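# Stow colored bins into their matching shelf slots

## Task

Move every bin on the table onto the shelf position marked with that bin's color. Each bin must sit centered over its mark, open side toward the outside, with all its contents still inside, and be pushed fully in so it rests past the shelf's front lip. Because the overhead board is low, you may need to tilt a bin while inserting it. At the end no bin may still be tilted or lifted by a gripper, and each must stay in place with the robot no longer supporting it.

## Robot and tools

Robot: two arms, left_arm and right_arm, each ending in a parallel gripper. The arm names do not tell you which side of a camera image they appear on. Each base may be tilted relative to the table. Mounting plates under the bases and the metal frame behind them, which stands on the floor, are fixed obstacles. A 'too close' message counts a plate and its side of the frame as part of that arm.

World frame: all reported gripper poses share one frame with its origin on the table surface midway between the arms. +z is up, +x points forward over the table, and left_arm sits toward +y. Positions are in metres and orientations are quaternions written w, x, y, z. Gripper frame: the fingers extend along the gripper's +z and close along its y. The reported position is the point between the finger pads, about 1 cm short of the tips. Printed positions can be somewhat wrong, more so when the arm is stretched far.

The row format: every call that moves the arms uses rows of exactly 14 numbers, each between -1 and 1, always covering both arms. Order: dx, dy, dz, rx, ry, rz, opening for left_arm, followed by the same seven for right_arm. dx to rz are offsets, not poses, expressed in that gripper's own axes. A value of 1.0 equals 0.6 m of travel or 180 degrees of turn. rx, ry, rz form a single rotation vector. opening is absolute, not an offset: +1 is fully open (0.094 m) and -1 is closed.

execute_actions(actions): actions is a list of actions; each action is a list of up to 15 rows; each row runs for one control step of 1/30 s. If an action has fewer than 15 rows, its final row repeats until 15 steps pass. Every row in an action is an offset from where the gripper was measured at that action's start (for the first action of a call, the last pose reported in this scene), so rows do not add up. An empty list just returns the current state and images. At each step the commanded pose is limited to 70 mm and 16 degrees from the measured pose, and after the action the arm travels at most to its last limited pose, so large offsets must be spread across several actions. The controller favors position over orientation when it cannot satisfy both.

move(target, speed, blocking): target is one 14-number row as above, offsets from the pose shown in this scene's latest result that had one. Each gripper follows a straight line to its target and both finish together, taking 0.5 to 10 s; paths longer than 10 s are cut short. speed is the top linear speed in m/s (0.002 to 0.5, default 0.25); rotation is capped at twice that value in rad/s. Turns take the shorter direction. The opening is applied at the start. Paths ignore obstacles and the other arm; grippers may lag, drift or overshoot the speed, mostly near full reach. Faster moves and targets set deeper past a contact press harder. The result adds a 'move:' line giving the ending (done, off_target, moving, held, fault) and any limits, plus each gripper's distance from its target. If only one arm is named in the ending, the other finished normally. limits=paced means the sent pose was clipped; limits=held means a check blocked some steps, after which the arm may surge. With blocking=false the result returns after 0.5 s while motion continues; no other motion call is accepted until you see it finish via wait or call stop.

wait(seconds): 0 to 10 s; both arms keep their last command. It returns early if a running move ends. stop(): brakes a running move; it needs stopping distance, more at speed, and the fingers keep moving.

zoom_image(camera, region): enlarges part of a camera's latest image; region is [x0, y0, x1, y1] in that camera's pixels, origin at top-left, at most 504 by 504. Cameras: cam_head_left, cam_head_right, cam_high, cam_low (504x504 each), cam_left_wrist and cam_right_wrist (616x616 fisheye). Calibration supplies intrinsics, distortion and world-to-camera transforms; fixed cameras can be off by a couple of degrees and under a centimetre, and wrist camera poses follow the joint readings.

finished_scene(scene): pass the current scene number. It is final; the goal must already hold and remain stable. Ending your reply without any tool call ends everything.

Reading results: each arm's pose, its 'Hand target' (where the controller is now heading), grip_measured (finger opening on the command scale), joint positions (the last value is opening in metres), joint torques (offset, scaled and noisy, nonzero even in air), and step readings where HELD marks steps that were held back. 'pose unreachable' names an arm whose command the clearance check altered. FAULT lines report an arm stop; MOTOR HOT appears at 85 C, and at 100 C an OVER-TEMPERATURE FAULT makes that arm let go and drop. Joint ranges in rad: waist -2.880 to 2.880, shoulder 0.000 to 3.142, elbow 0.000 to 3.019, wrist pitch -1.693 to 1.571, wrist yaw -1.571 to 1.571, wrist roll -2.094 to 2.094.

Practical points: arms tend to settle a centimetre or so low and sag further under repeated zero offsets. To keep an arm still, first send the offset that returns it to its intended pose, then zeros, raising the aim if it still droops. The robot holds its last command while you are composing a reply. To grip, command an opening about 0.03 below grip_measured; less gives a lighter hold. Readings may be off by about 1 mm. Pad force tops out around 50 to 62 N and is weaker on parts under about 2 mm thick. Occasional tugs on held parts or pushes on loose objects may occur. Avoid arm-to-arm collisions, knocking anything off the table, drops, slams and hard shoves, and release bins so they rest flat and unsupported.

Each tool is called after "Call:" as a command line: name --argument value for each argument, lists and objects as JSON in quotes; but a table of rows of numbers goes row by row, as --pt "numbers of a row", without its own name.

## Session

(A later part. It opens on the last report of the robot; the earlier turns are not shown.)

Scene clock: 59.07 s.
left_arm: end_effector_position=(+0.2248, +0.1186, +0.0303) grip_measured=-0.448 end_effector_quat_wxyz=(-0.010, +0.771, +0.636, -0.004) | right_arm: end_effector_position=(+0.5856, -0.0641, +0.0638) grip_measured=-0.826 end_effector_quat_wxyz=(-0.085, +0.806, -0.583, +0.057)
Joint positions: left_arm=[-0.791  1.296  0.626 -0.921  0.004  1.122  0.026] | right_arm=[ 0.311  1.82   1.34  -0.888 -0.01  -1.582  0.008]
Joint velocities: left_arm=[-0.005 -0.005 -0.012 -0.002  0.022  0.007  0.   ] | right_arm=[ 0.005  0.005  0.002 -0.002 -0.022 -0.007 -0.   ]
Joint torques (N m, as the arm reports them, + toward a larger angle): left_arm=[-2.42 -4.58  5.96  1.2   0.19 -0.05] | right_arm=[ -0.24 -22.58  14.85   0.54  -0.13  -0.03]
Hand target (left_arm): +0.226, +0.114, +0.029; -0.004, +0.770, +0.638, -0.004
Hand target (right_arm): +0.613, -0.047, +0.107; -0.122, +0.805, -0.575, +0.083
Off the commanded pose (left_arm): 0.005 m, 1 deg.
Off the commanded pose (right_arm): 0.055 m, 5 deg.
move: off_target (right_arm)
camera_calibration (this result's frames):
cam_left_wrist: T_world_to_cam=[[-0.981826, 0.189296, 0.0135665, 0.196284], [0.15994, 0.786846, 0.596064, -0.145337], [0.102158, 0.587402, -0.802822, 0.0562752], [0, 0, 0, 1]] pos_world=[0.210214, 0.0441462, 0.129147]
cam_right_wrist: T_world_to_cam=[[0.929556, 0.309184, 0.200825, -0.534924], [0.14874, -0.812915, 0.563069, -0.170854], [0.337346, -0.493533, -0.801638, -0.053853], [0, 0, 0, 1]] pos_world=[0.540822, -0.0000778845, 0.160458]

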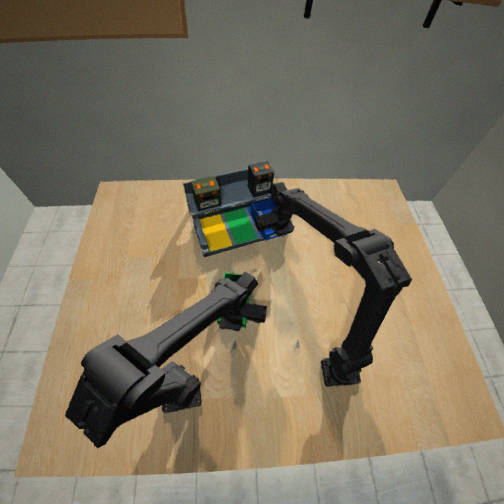

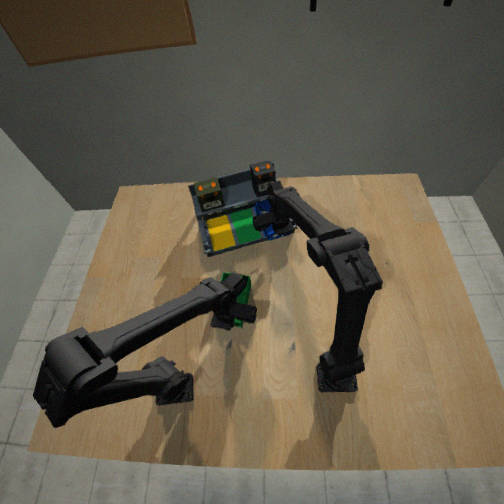

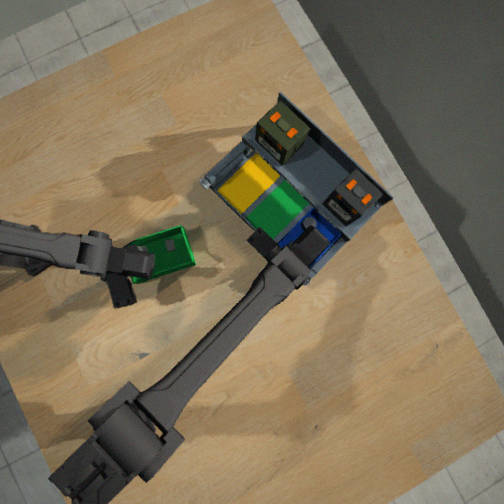

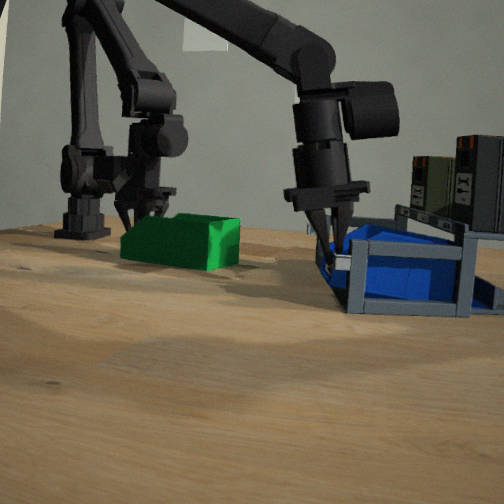

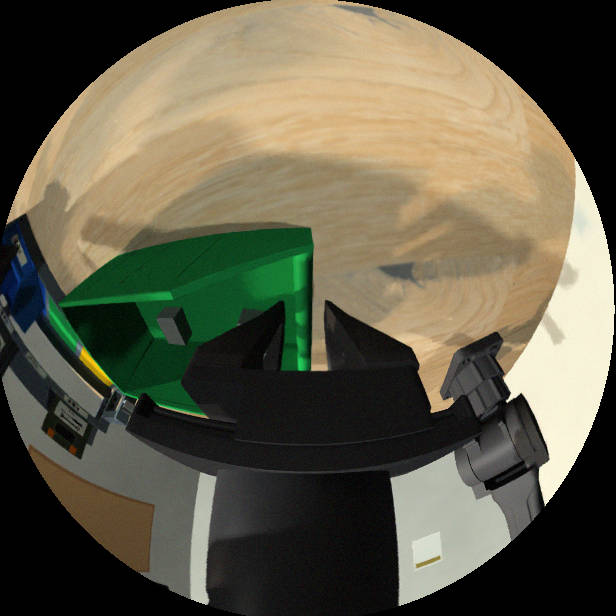

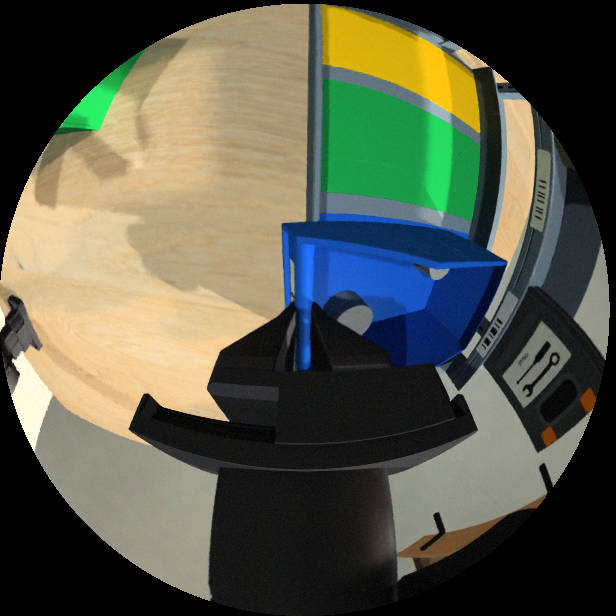

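Call:
move --target '[0,0,0,0,0,0,-1,-0.022,-0.135,-0.03,0.04,0,-0.006,-1]' --speed 0.05

Scene clock: 65.73 s.
left_arm: end_effector_position=(+0.2246, +0.1187, +0.0302) grip_measured=-0.826 end_effector_quat_wxyz=(-0.010, +0.771, +0.636, -0.004) | right_arm: end_effector_position=(+0.6203, -0.0481, +0.0579) grip_measured=-0.826 end_effector_quat_wxyz=(-0.093, +0.808, -0.579, +0.064)
Joint positions: left_arm=[-0.791  1.296  0.625 -0.921  0.004  1.122  0.008] | right_arm=[ 0.319  1.904  1.446 -0.888 -0.007 -1.582  0.008]
Joint velocities: left_arm=[-0.005  0.005 -0.002  0.012  0.022  0.022  0.001] | right_arm=[-0.005  0.015  0.002 -0.007 -0.051 -0.081 -0.   ]
Joint torques (N m, as the arm reports them, + toward a larger angle): left_arm=[-1.38 -4.46  6.03  0.36  0.09  0.14] | right_arm=[ -0.26 -23.36  14.74   1.38  -0.15  -0.01]
Hand target (left_arm): +0.225, +0.119, +0.030; -0.010, +0.772, +0.636, -0.004
Hand target (right_arm): +0.650, -0.029, +0.099; -0.135, +0.805, -0.570, +0.093
Off the commanded pose (left_arm): 0.000 m, 0 deg.
Off the commanded pose (right_arm): 0.056 m, 6 deg.
move: off_target (right_arm)
camera_calibration (this result's frames):
cam_left_wrist: T_world_to_cam=[[-0.981896, 0.188922, 0.0137421, 0.196203], [0.159691, 0.786583, 0.596478, -0.145306], [0.101878, 0.587874, -0.802512, 0.0560979], [0, 0, 0, 1]] pos_world=[0.21014, 0.0442499, 0.128995]
cam_right_wrist: T_world_to_cam=[[0.922366, 0.315877, 0.222403, -0.567408], [0.142972, -0.813937, 0.563086, -0.156163], [0.358888, -0.487574, -0.795909, -0.0757867], [0, 0, 0, 1]] pos_world=[0.572884, 0.0151726, 0.153807]

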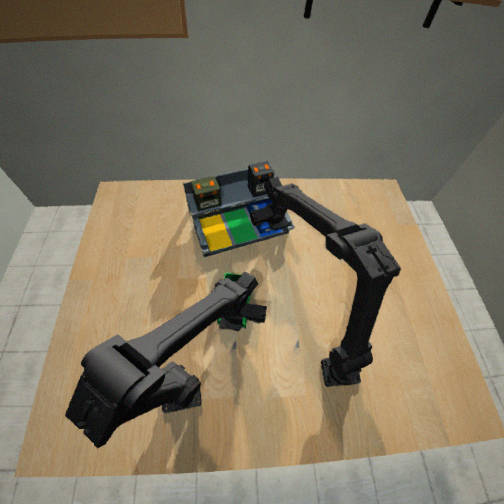

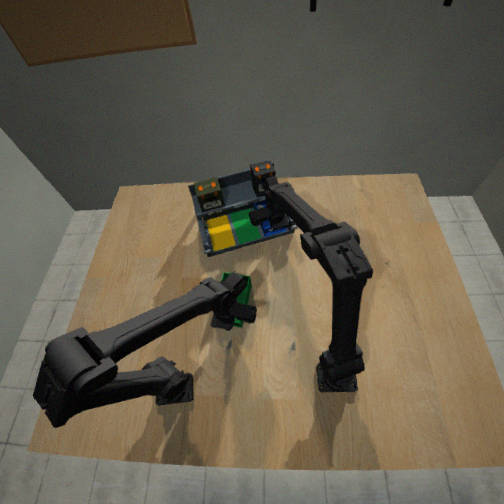

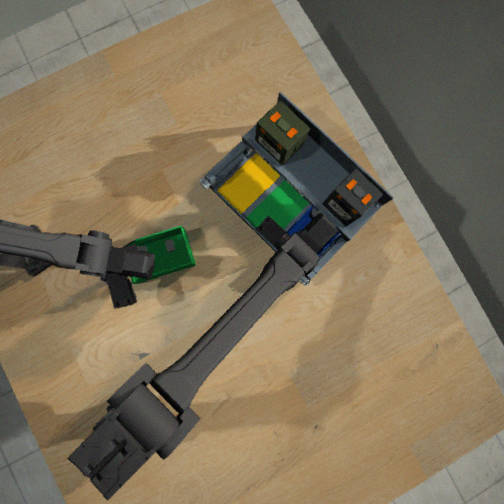

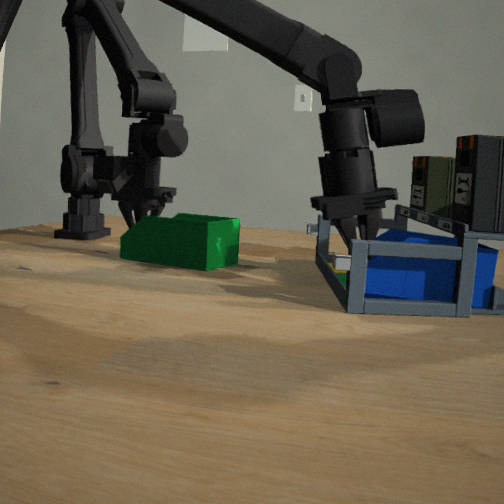

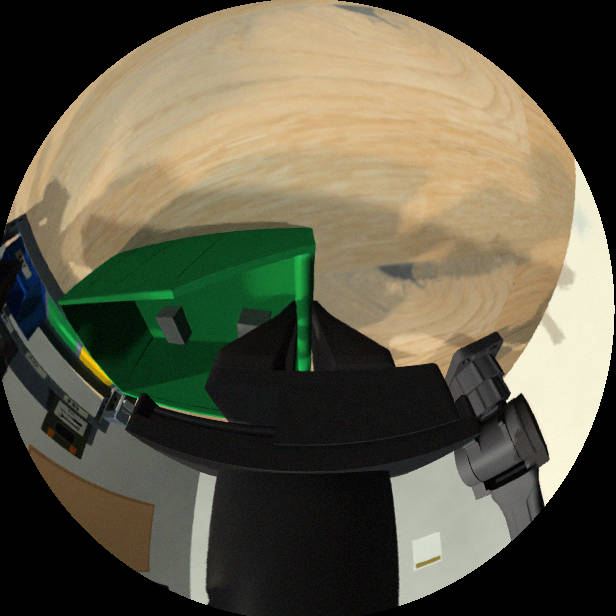

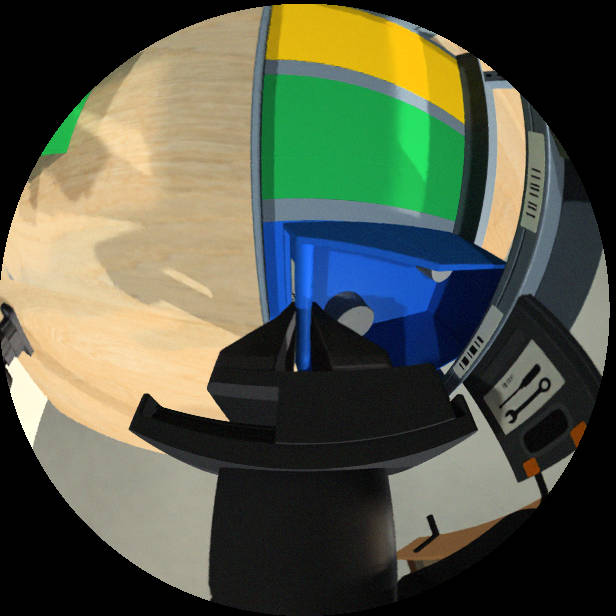

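Call:
move --target '[-0.03,0.04,-0.21,-0.12,0.012,-0.163,-1,-0.005,-0.06,0.015,0.02,0,0,-1]' --speed 0.09

Scene clock: 73.03 s.
left_arm: end_effector_position=(+0.2278, +0.1163, +0.1177) grip_measured=-0.827 end_effector_quat_wxyz=(+0.074, +0.586, +0.796, +0.135) | right_arm: end_effector_position=(+0.6193, -0.0484, +0.0434) grip_measured=-0.826 end_effector_quat_wxyz=(-0.086, +0.808, -0.580, +0.059)
Joint positions: left_arm=[-0.97   1.069  0.693 -1.097 -0.294  0.464  0.008] | right_arm=[ 0.319  1.927  1.443 -0.879 -0.007 -1.582  0.008]
Joint velocities: left_arm=[-0.015  0.005  0.012 -0.007 -0.007 -0.081 -0.   ] | right_arm=[ 0.005 -0.005  0.007 -0.007  0.037 -0.037  0.001]
Joint torques (N m, as the arm reports them, + toward a larger angle): left_arm=[-1.93 -5.93 12.21  0.17 -0.57 -0.04] | right_arm=[ -0.9  -19.98  14.1    2.3   -0.17   0.  ]
Hand target (left_arm): +0.245, +0.098, +0.155; +0.120, +0.574, +0.799, +0.132
Hand target (right_arm): +0.652, -0.034, +0.059; -0.118, +0.804, -0.576, +0.082
Off the commanded pose (left_arm): 0.047 m, 6 deg.
Off the commanded pose (right_arm): 0.041 m, 5 deg.
move: off_target (left_arm, right_arm)
camera_calibration (this result's frames):
cam_left_wrist: T_world_to_cam=[[-0.909864, -0.277698, -0.308272, 0.27429], [-0.41221, 0.689592, 0.595438, -0.0544105], [0.0472297, 0.66884, -0.741905, 0.123295], [0, 0, 0, 1]] pos_world=[0.221314, 0.0312265, 0.208427]
cam_right_wrist: T_world_to_cam=[[0.925934, 0.317039, 0.205263, -0.564544], [0.152384, -0.810872, 0.565036, -0.1539], [0.345581, -0.491907, -0.799125, -0.0789359], [0, 0, 0, 1]] pos_world=[0.573461, 0.0153607, 0.139759]

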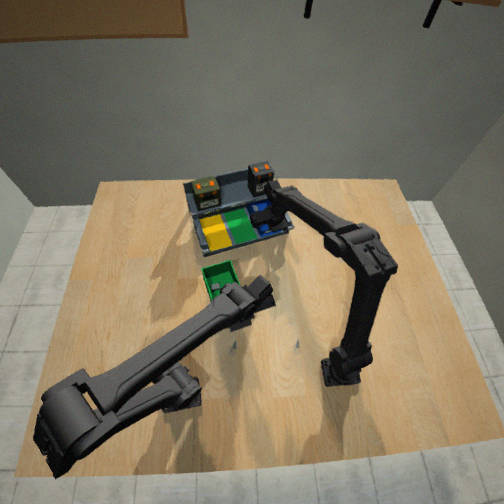

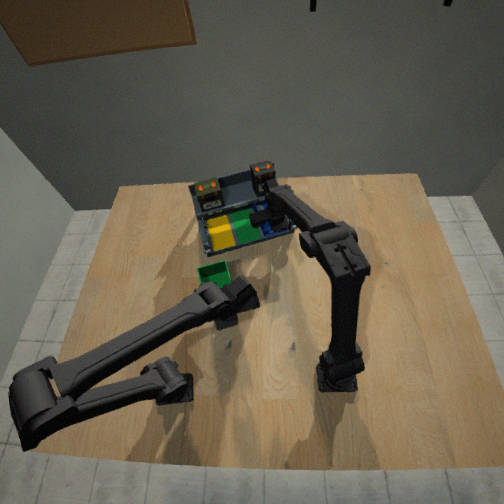

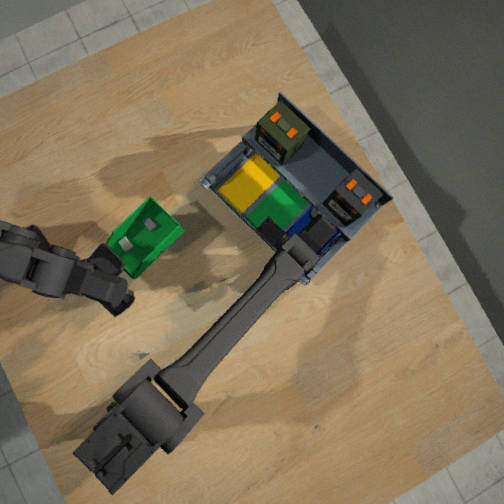

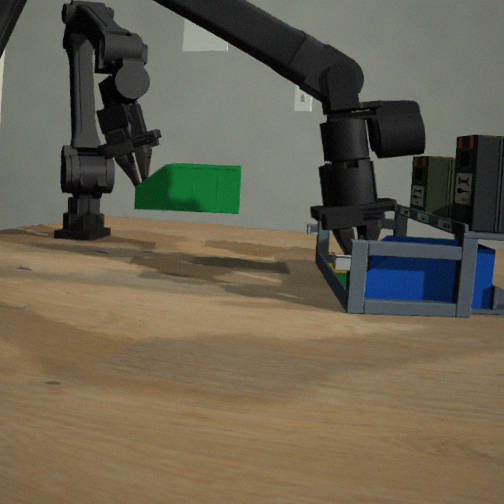

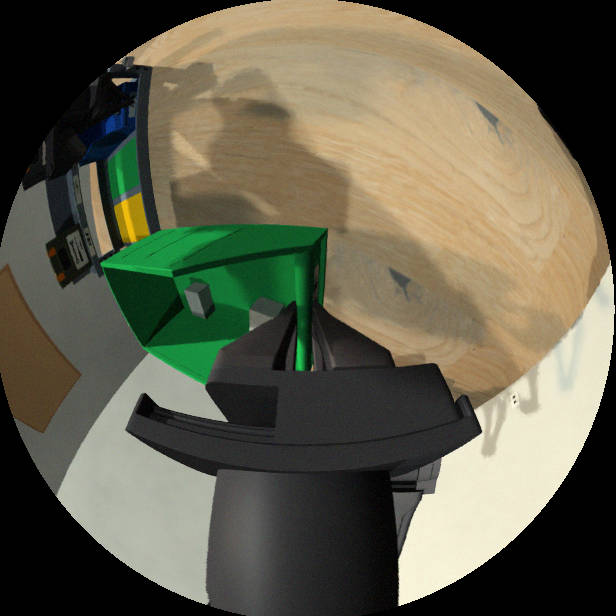

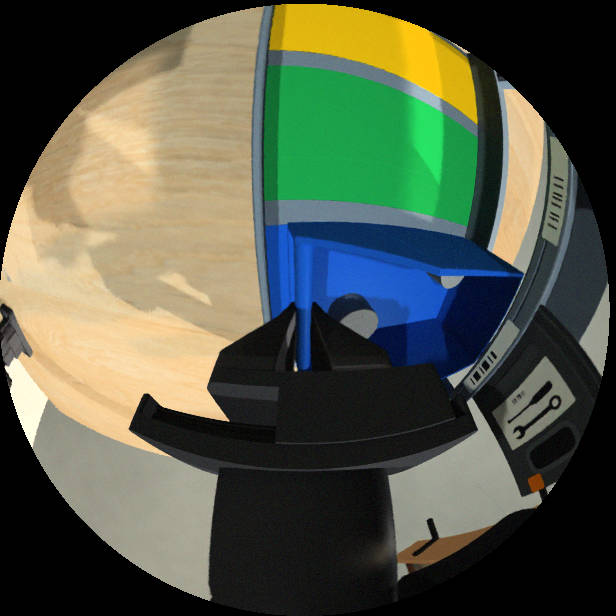

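Call:
execute_actions --actions '[[[-0.035,0.036,-0.055,-0.008,-0.028,-0.008,-1,0,-0.04,-0.03,0.015,0,0,-0.35]]]'

Call:
move --target '[-0.05,0.06,-0.07,-0.008,-0.035,-0.01,-1,0,-0.06,-0.19,0.02,0,0,-0.35]' --speed 0.1

Call:
move --target '[-0.1,0.12,-0.03,-0.008,-0.028,-0.008,-1,0.4,0.35,-0.2,0,0,0.1,-0.35]' --speed 0.22

Scene clock: 80.13 s.
left_arm: end_effector_position=(+0.2251, +0.1135, +0.1195) grip_measured=-0.827 end_effector_quat_wxyz=(+0.077, +0.585, +0.798, +0.122) | right_arm: end_effector_position=(+0.6194, -0.0484, +0.0435) grip_measured=-0.352 end_effector_quat_wxyz=(-0.086, +0.808, -0.580, +0.059)
Joint positions: left_arm=[-0.969  1.058  0.693 -1.097 -0.268  0.461  0.008] | right_arm=[ 0.319  1.927  1.443 -0.879 -0.007 -1.582  0.03 ]
Joint velocities: left_arm=[ 0.005 -0.005  0.022  0.007  0.007 -0.007 -0.   ] | right_arm=[-0.015 -0.015 -0.027 -0.002  0.037 -0.066 -0.   ]
Joint torques (N m, as the arm reports them, + toward a larger angle): left_arm=[-0.86 -4.9  11.82  0.13 -0.41  0.26] | right_arm=[ -1.29 -23.23  12.19   0.51  -0.2   -0.04]
Hand target (left_arm): +0.243, +0.100, +0.155; +0.118, +0.580, +0.797, +0.119
Hand target (right_arm): +0.637, -0.042, +0.066; -0.105, +0.806, -0.578, +0.073
Off the commanded pose (left_arm): 0.043 m, 5 deg.
Off the commanded pose (right_arm): 0.030 m, 3 deg.
Step readings (end_effector_position):
0: left_arm (+0.2278, +0.1163, +0.1177) | right_arm (+0.6193, -0.0484, +0.0434)
1: left_arm (+0.2269, +0.1155, +0.1174) | right_arm (+0.6192, -0.0484, +0.0434)
2: left_arm (+0.2259, +0.1145, +0.1175) | right_arm (+0.6194, -0.0484, +0.0435)
4: left_arm (+0.2252, +0.1137, +0.1183) | right_arm (+0.6194, -0.0484, +0.0435)
8: left_arm (+0.2251, +0.1135, +0.1195) | right_arm (+0.6194, -0.0484, +0.0435)
15: end_effector_position above
camera_calibration (this result's frames):
cam_left_wrist: T_world_to_cam=[[-0.912724, -0.28668, -0.291118, 0.271245], [-0.406743, 0.704988, 0.580993, -0.0559241], [0.0386759, 0.648696, -0.760064, 0.133], [0, 0, 0, 1]] pos_world=[0.219681, 0.0309101, 0.212544]
cam_right_wrist: T_world_to_cam=[[0.925934, 0.317039, 0.205263, -0.564637], [0.152384, -0.810872, 0.565036, -0.153965], [0.345581, -0.491907, -0.799125, -0.0788448], [0, 0, 0, 1]] pos_world=[0.573526, 0.0153817, 0.139888]

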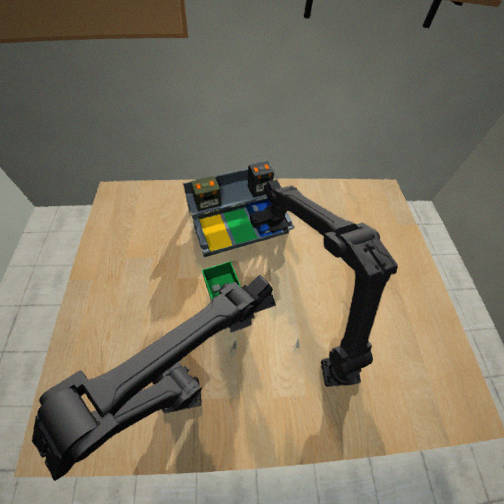

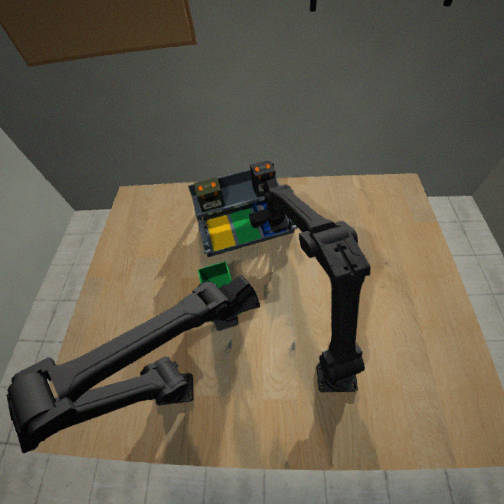

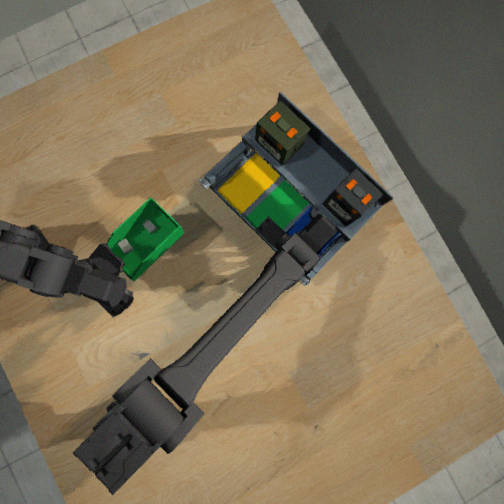

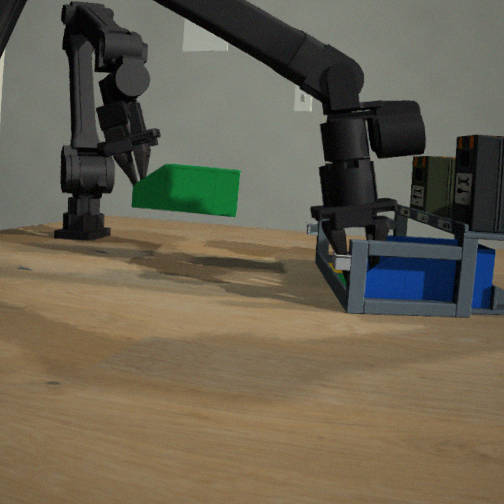

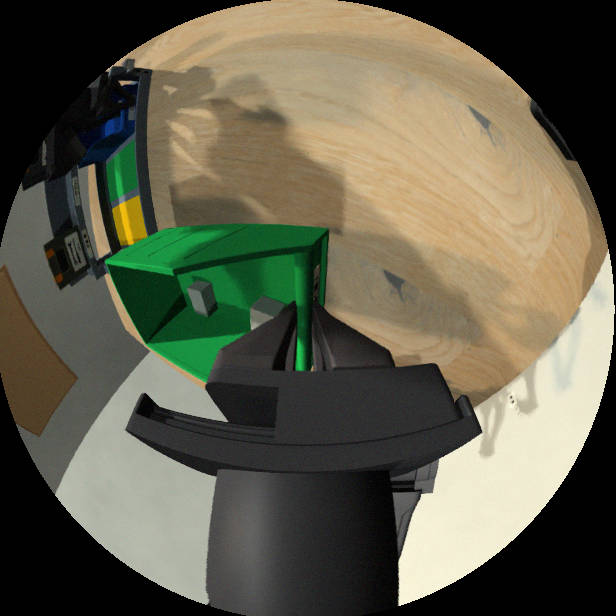

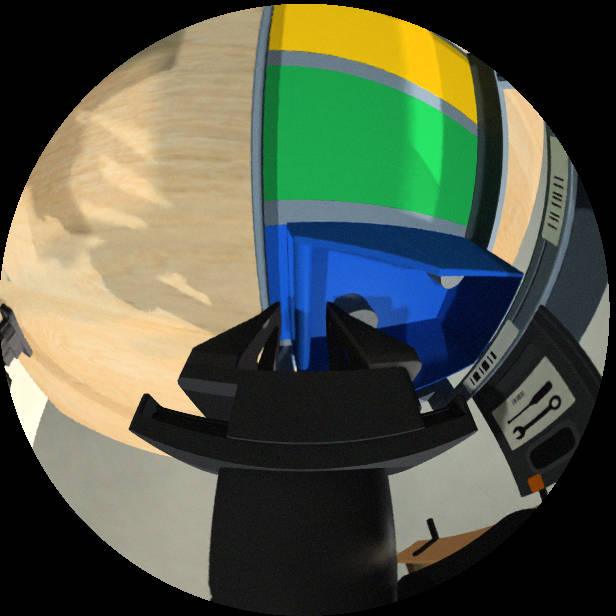

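Scene clock: 81.77 s.
left_arm: end_effector_position=(+0.2350, +0.1071, +0.1312) grip_measured=-0.827 end_effector_quat_wxyz=(+0.088, +0.581, +0.803, +0.101) | right_arm: end_effector_position=(+0.6162, -0.0494, +0.1294) grip_measured=-0.352 end_effector_quat_wxyz=(-0.088, +0.808, -0.579, +0.060)
Joint positions: left_arm=[-0.936  1.058  0.728 -1.097 -0.228  0.484  0.008] | right_arm=[ 0.319  1.831  1.541 -1.067 -0.007 -1.582  0.03 ]
Joint velocities: left_arm=[ 0.015 -0.015 -0.002 -0.007 -0.037 -0.007 -0.   ] | right_arm=[ 0.005  0.024 -0.012 -0.002 -0.007  0.022 -0.001]
Joint torques (N m, as the arm reports them, + toward a larger angle): left_arm=[-0.37 -5.34 12.63  0.27 -0.34  0.3 ] | right_arm=[ -1.23 -23.54  13.46   0.19  -0.21  -0.04]
Hand target (left_arm): +0.254, +0.093, +0.169; +0.131, +0.577, +0.800, +0.099
Hand target (right_arm): +0.630, -0.044, +0.162; -0.112, +0.805, -0.577, +0.077
Off the commanded pose (left_arm): 0.047 m, 5 deg.
Off the commanded pose (right_arm): 0.036 m, 3 deg.
move: off_target (left_arm, right_arm)
camera_calibration (this result's frames):
cam_left_wrist: T_world_to_cam=[[-0.912879, -0.304916, -0.271438, 0.281272], [-0.407127, 0.728866, 0.550457, -0.0526339], [0.0299983, 0.61301, -0.789505, 0.155387], [0, 0, 0, 1]] pos_world=[0.230678, 0.0288736, 0.228]
cam_right_wrist: T_world_to_cam=[[0.924802, 0.316671, 0.210859, -0.579011], [0.149311, -0.811872, 0.564419, -0.200879], [0.349926, -0.490492, -0.798103, -0.0124266], [0, 0, 0, 1]] pos_world=[0.569812, 0.0141723, 0.225552]

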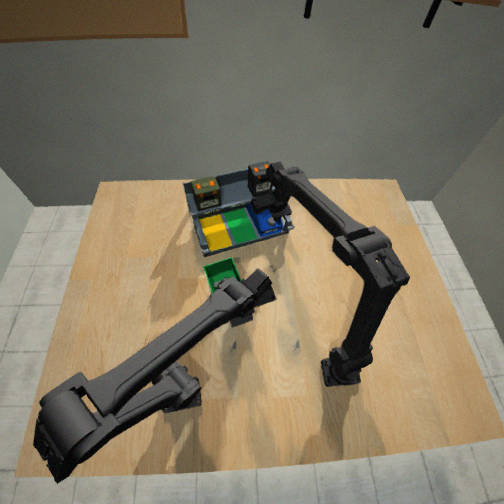

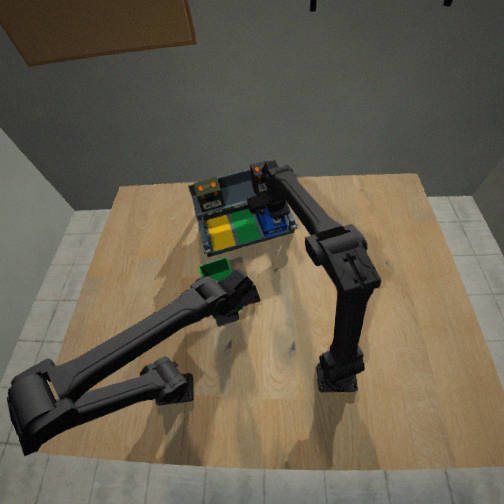

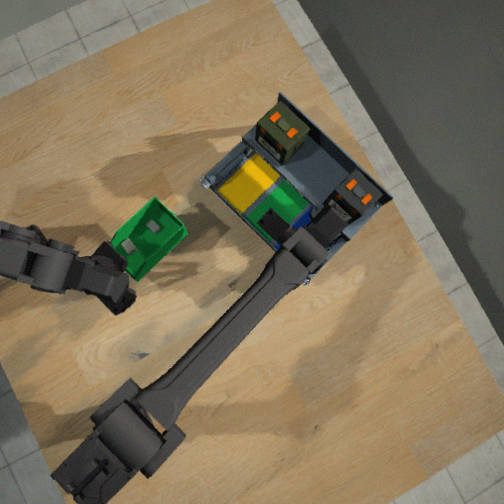

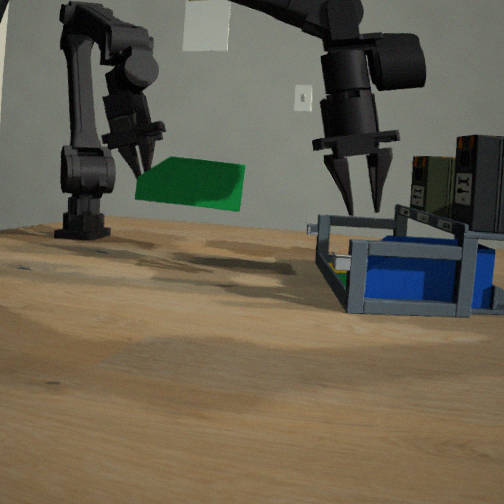

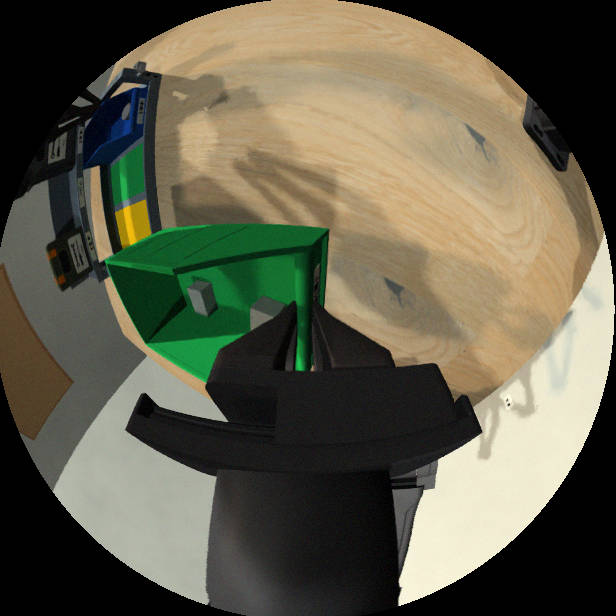

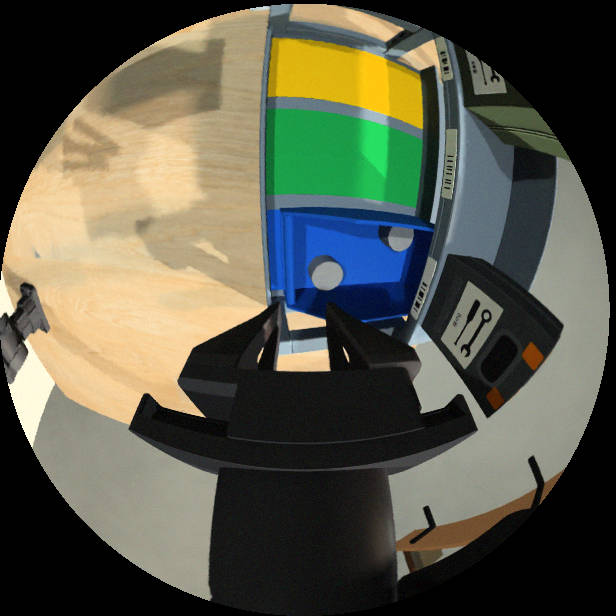

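Scene clock: 83.80 s.
left_arm: end_effector_position=(+0.2839, +0.0920, +0.1358) grip_measured=-0.827 end_effector_quat_wxyz=(+0.081, +0.578, +0.808, +0.085) | right_arm: end_effector_position=(+0.4781, -0.3518, +0.1963) grip_measured=-0.352 end_effector_quat_wxyz=(-0.093, +0.700, -0.706, +0.049)
Joint positions: left_arm=[-0.842  1.194  0.842 -1.068 -0.18   0.565  0.008] | right_arm=[-0.297  1.423  1.218 -1.191 -0.117 -1.855  0.03 ]
Joint velocities: left_arm=[ 0.005  0.005  0.007 -0.002 -0.051 -0.095 -0.   ] | right_arm=[-0.005 -0.015 -0.007  0.002 -0.051 -0.037 -0.   ]
Joint torques (N m, as the arm reports them, + toward a larger angle): left_arm=[-1.33 -5.36 12.51  1.56 -0.3   0.23] | right_arm=[ -1.36 -16.66   9.63   0.14  -0.38  -0.19]
Hand target (left_arm): +0.312, +0.074, +0.170; +0.132, +0.574, +0.804, +0.085
Hand target (right_arm): +0.476, -0.349, +0.204; -0.095, +0.708, -0.698, +0.051
Off the commanded pose (left_arm): 0.050 m, 6 deg.
Off the commanded pose (right_arm): 0.006 m, 1 deg.
move: off_target (left_arm)
camera_calibration (this result's frames):
cam_left_wrist: T_world_to_cam=[[-0.91793, -0.318441, -0.236644, 0.320462], [-0.396743, 0.736284, 0.548161, -0.0275594], [-0.000319377, 0.59706, -0.802196, 0.178623], [0, 0, 0, 1]] pos_world=[0.283284, 0.0156907, 0.234233]
cam_right_wrist: T_world_to_cam=[[0.980184, -0.0102593, 0.197825, -0.508628], [-0.113369, -0.84799, 0.517746, -0.341508], [0.162442, -0.529913, -0.832349, 0.0234929], [0, 0, 0, 1]] pos_world=[0.456016, -0.282365, 0.296988]

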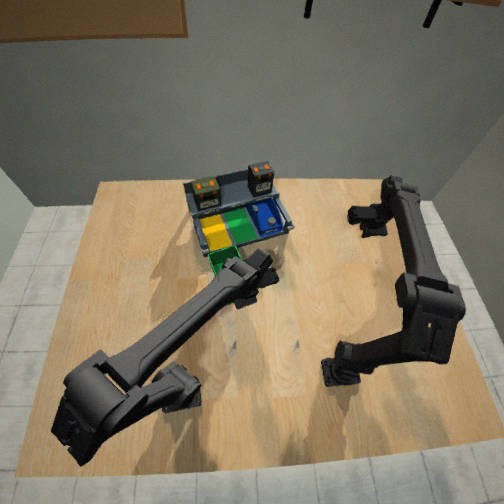

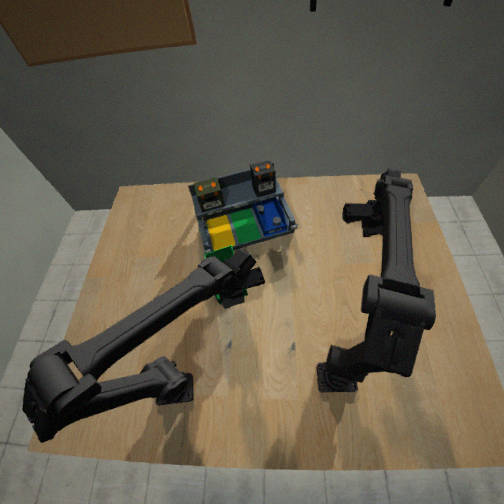

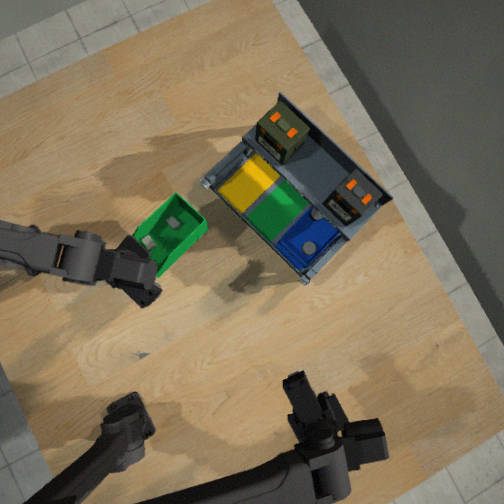

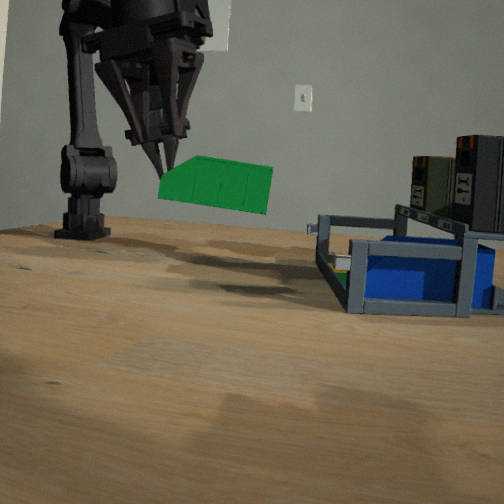

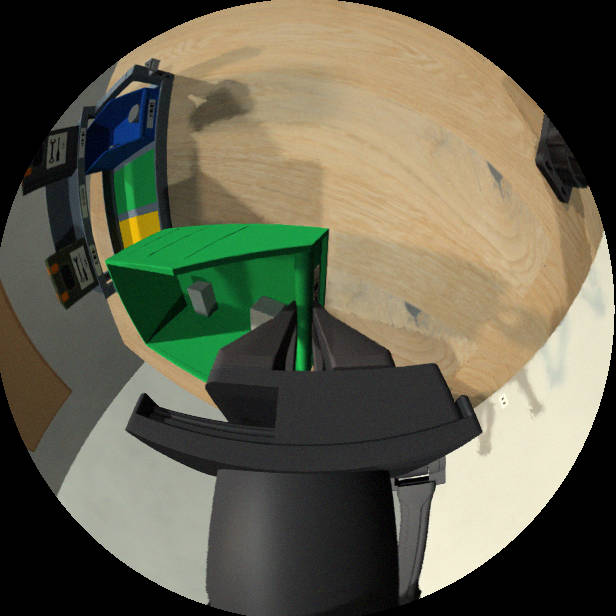

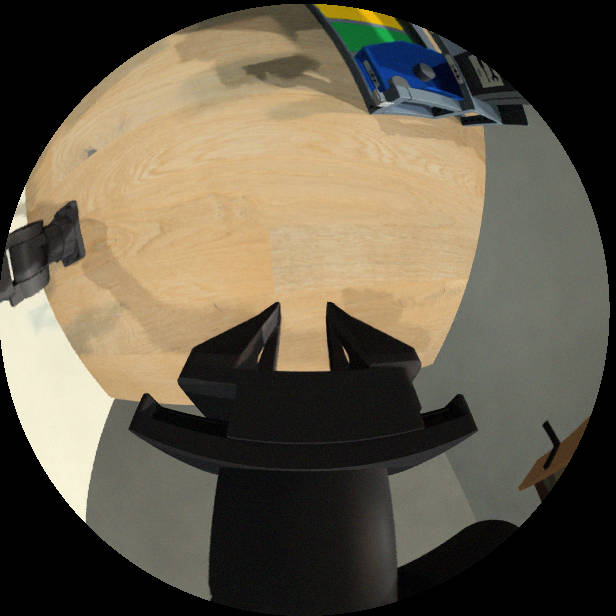

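Call:
move --target '[-0.267,0.323,0.085,-0.012,-0.018,-0.003,-1,0,0,-0.01,0,0,0,-0.35]' --speed 0.09

Call:
zoom_image --camera "cam_high" --region '[190, 140, 370, 320]'

Scene clock: 92.83 s.
left_arm: end_effector_position=(+0.4958, +0.0181, +0.0987) grip_measured=-0.827 end_effector_quat_wxyz=(+0.072, +0.577, +0.810, +0.076) | right_arm: end_effector_position=(+0.4781, -0.3518, +0.1963) grip_measured=-0.352 end_effector_quat_wxyz=(-0.093, +0.702, -0.705, +0.049)
Joint positions: left_arm=[-0.69   1.789  1.397 -1.023 -0.14   0.709  0.008] | right_arm=[-0.297  1.423  1.218 -1.191 -0.118 -1.858  0.03 ]
Joint velocities: left_arm=[-0.005 -0.005 -0.002  0.007 -0.066 -0.007 -0.   ] | right_arm=[-0.005  0.005 -0.002 -0.022  0.007  0.007  0.   ]
Joint torques (N m, as the arm reports them, + toward a larger angle): left_arm=[ -0.58 -15.43  12.36   0.66  -0.18   0.29] | right_arm=[ -1.4  -15.02   9.95   0.09  -0.26  -0.04]
Hand target (left_arm): +0.523, +0.008, +0.138; +0.115, +0.574, +0.806, +0.083
Hand target (right_arm): +0.477, -0.352, +0.202; -0.093, +0.700, -0.706, +0.049
Off the commanded pose (left_arm): 0.049 m, 5 deg.
Off the commanded pose (right_arm): 0.006 m, 0 deg.
move: off_target (left_arm)
camera_calibration (this result's frames):
cam_left_wrist: T_world_to_cam=[[-0.921711, -0.324022, -0.213212, 0.482314], [-0.387216, 0.736545, 0.554585, 0.125859], [-0.0226573, 0.593726, -0.804348, 0.204429], [0, 0, 0, 1]] pos_world=[0.49792, -0.0577951, 0.197467]
cam_right_wrist: T_world_to_cam=[[0.980151, -0.00721929, 0.198119, -0.50762], [-0.110936, -0.848202, 0.517925, -0.342731], [0.164306, -0.529623, -0.832168, 0.0227048], [0, 0, 0, 1]] pos_world=[0.455793, -0.282345, 0.296972]

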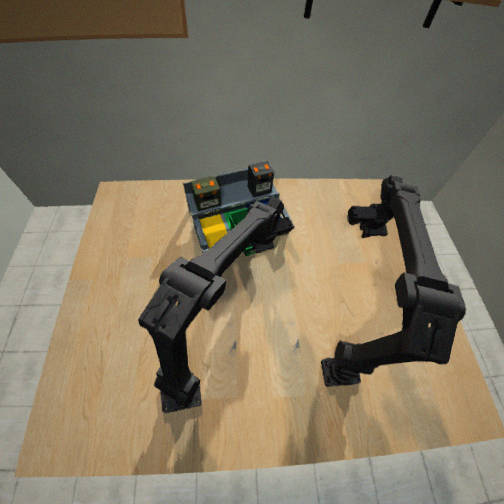

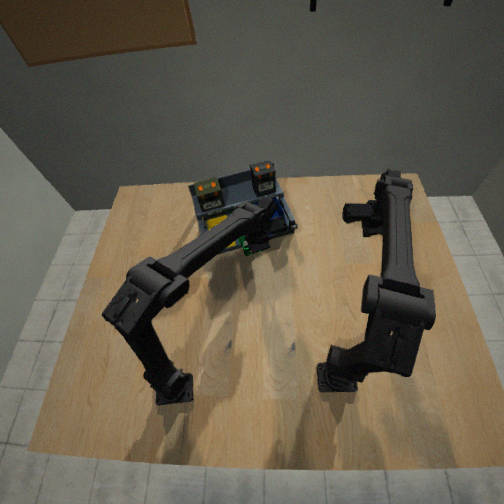

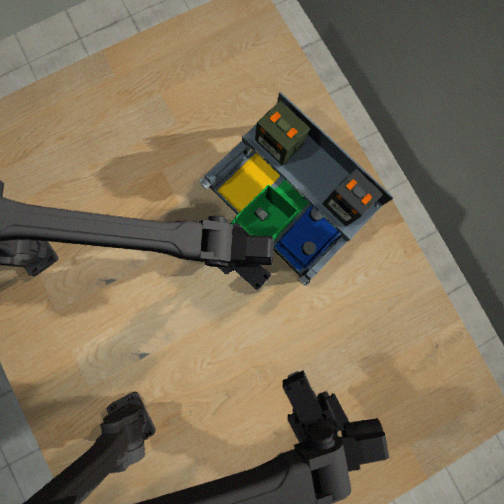

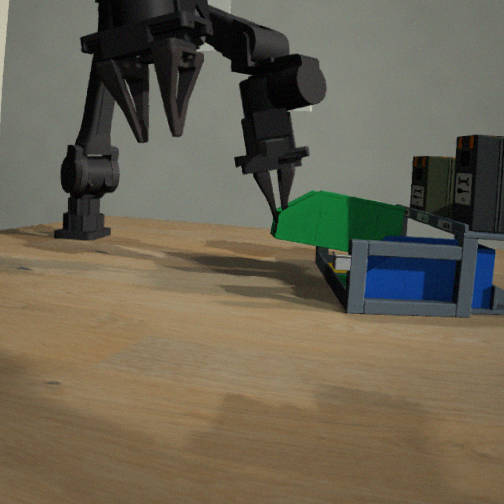

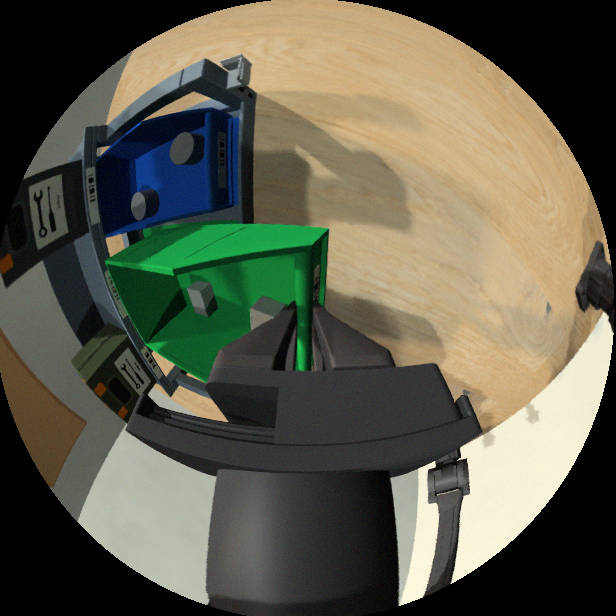

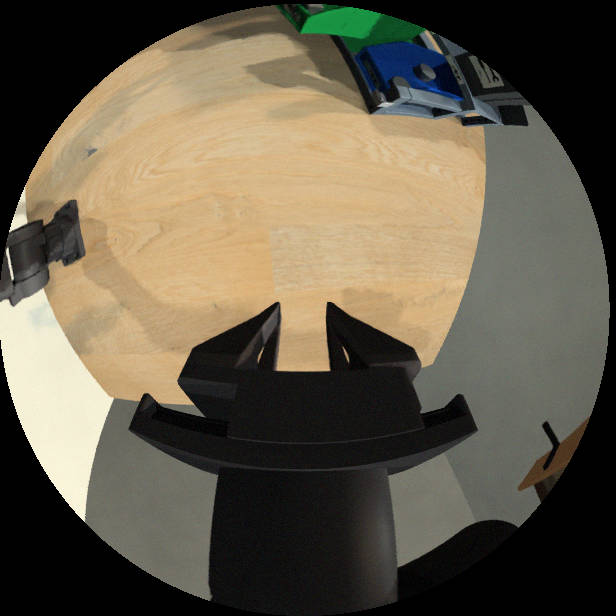

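Region (190, 140, 370, 320) of cam_high's 504x504 image, scaled by 2.800, with more detail than that image has.

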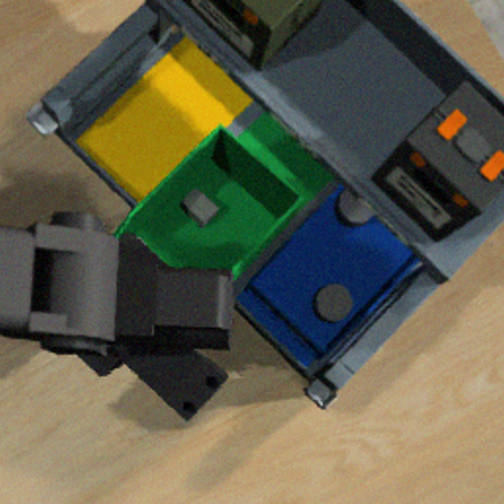

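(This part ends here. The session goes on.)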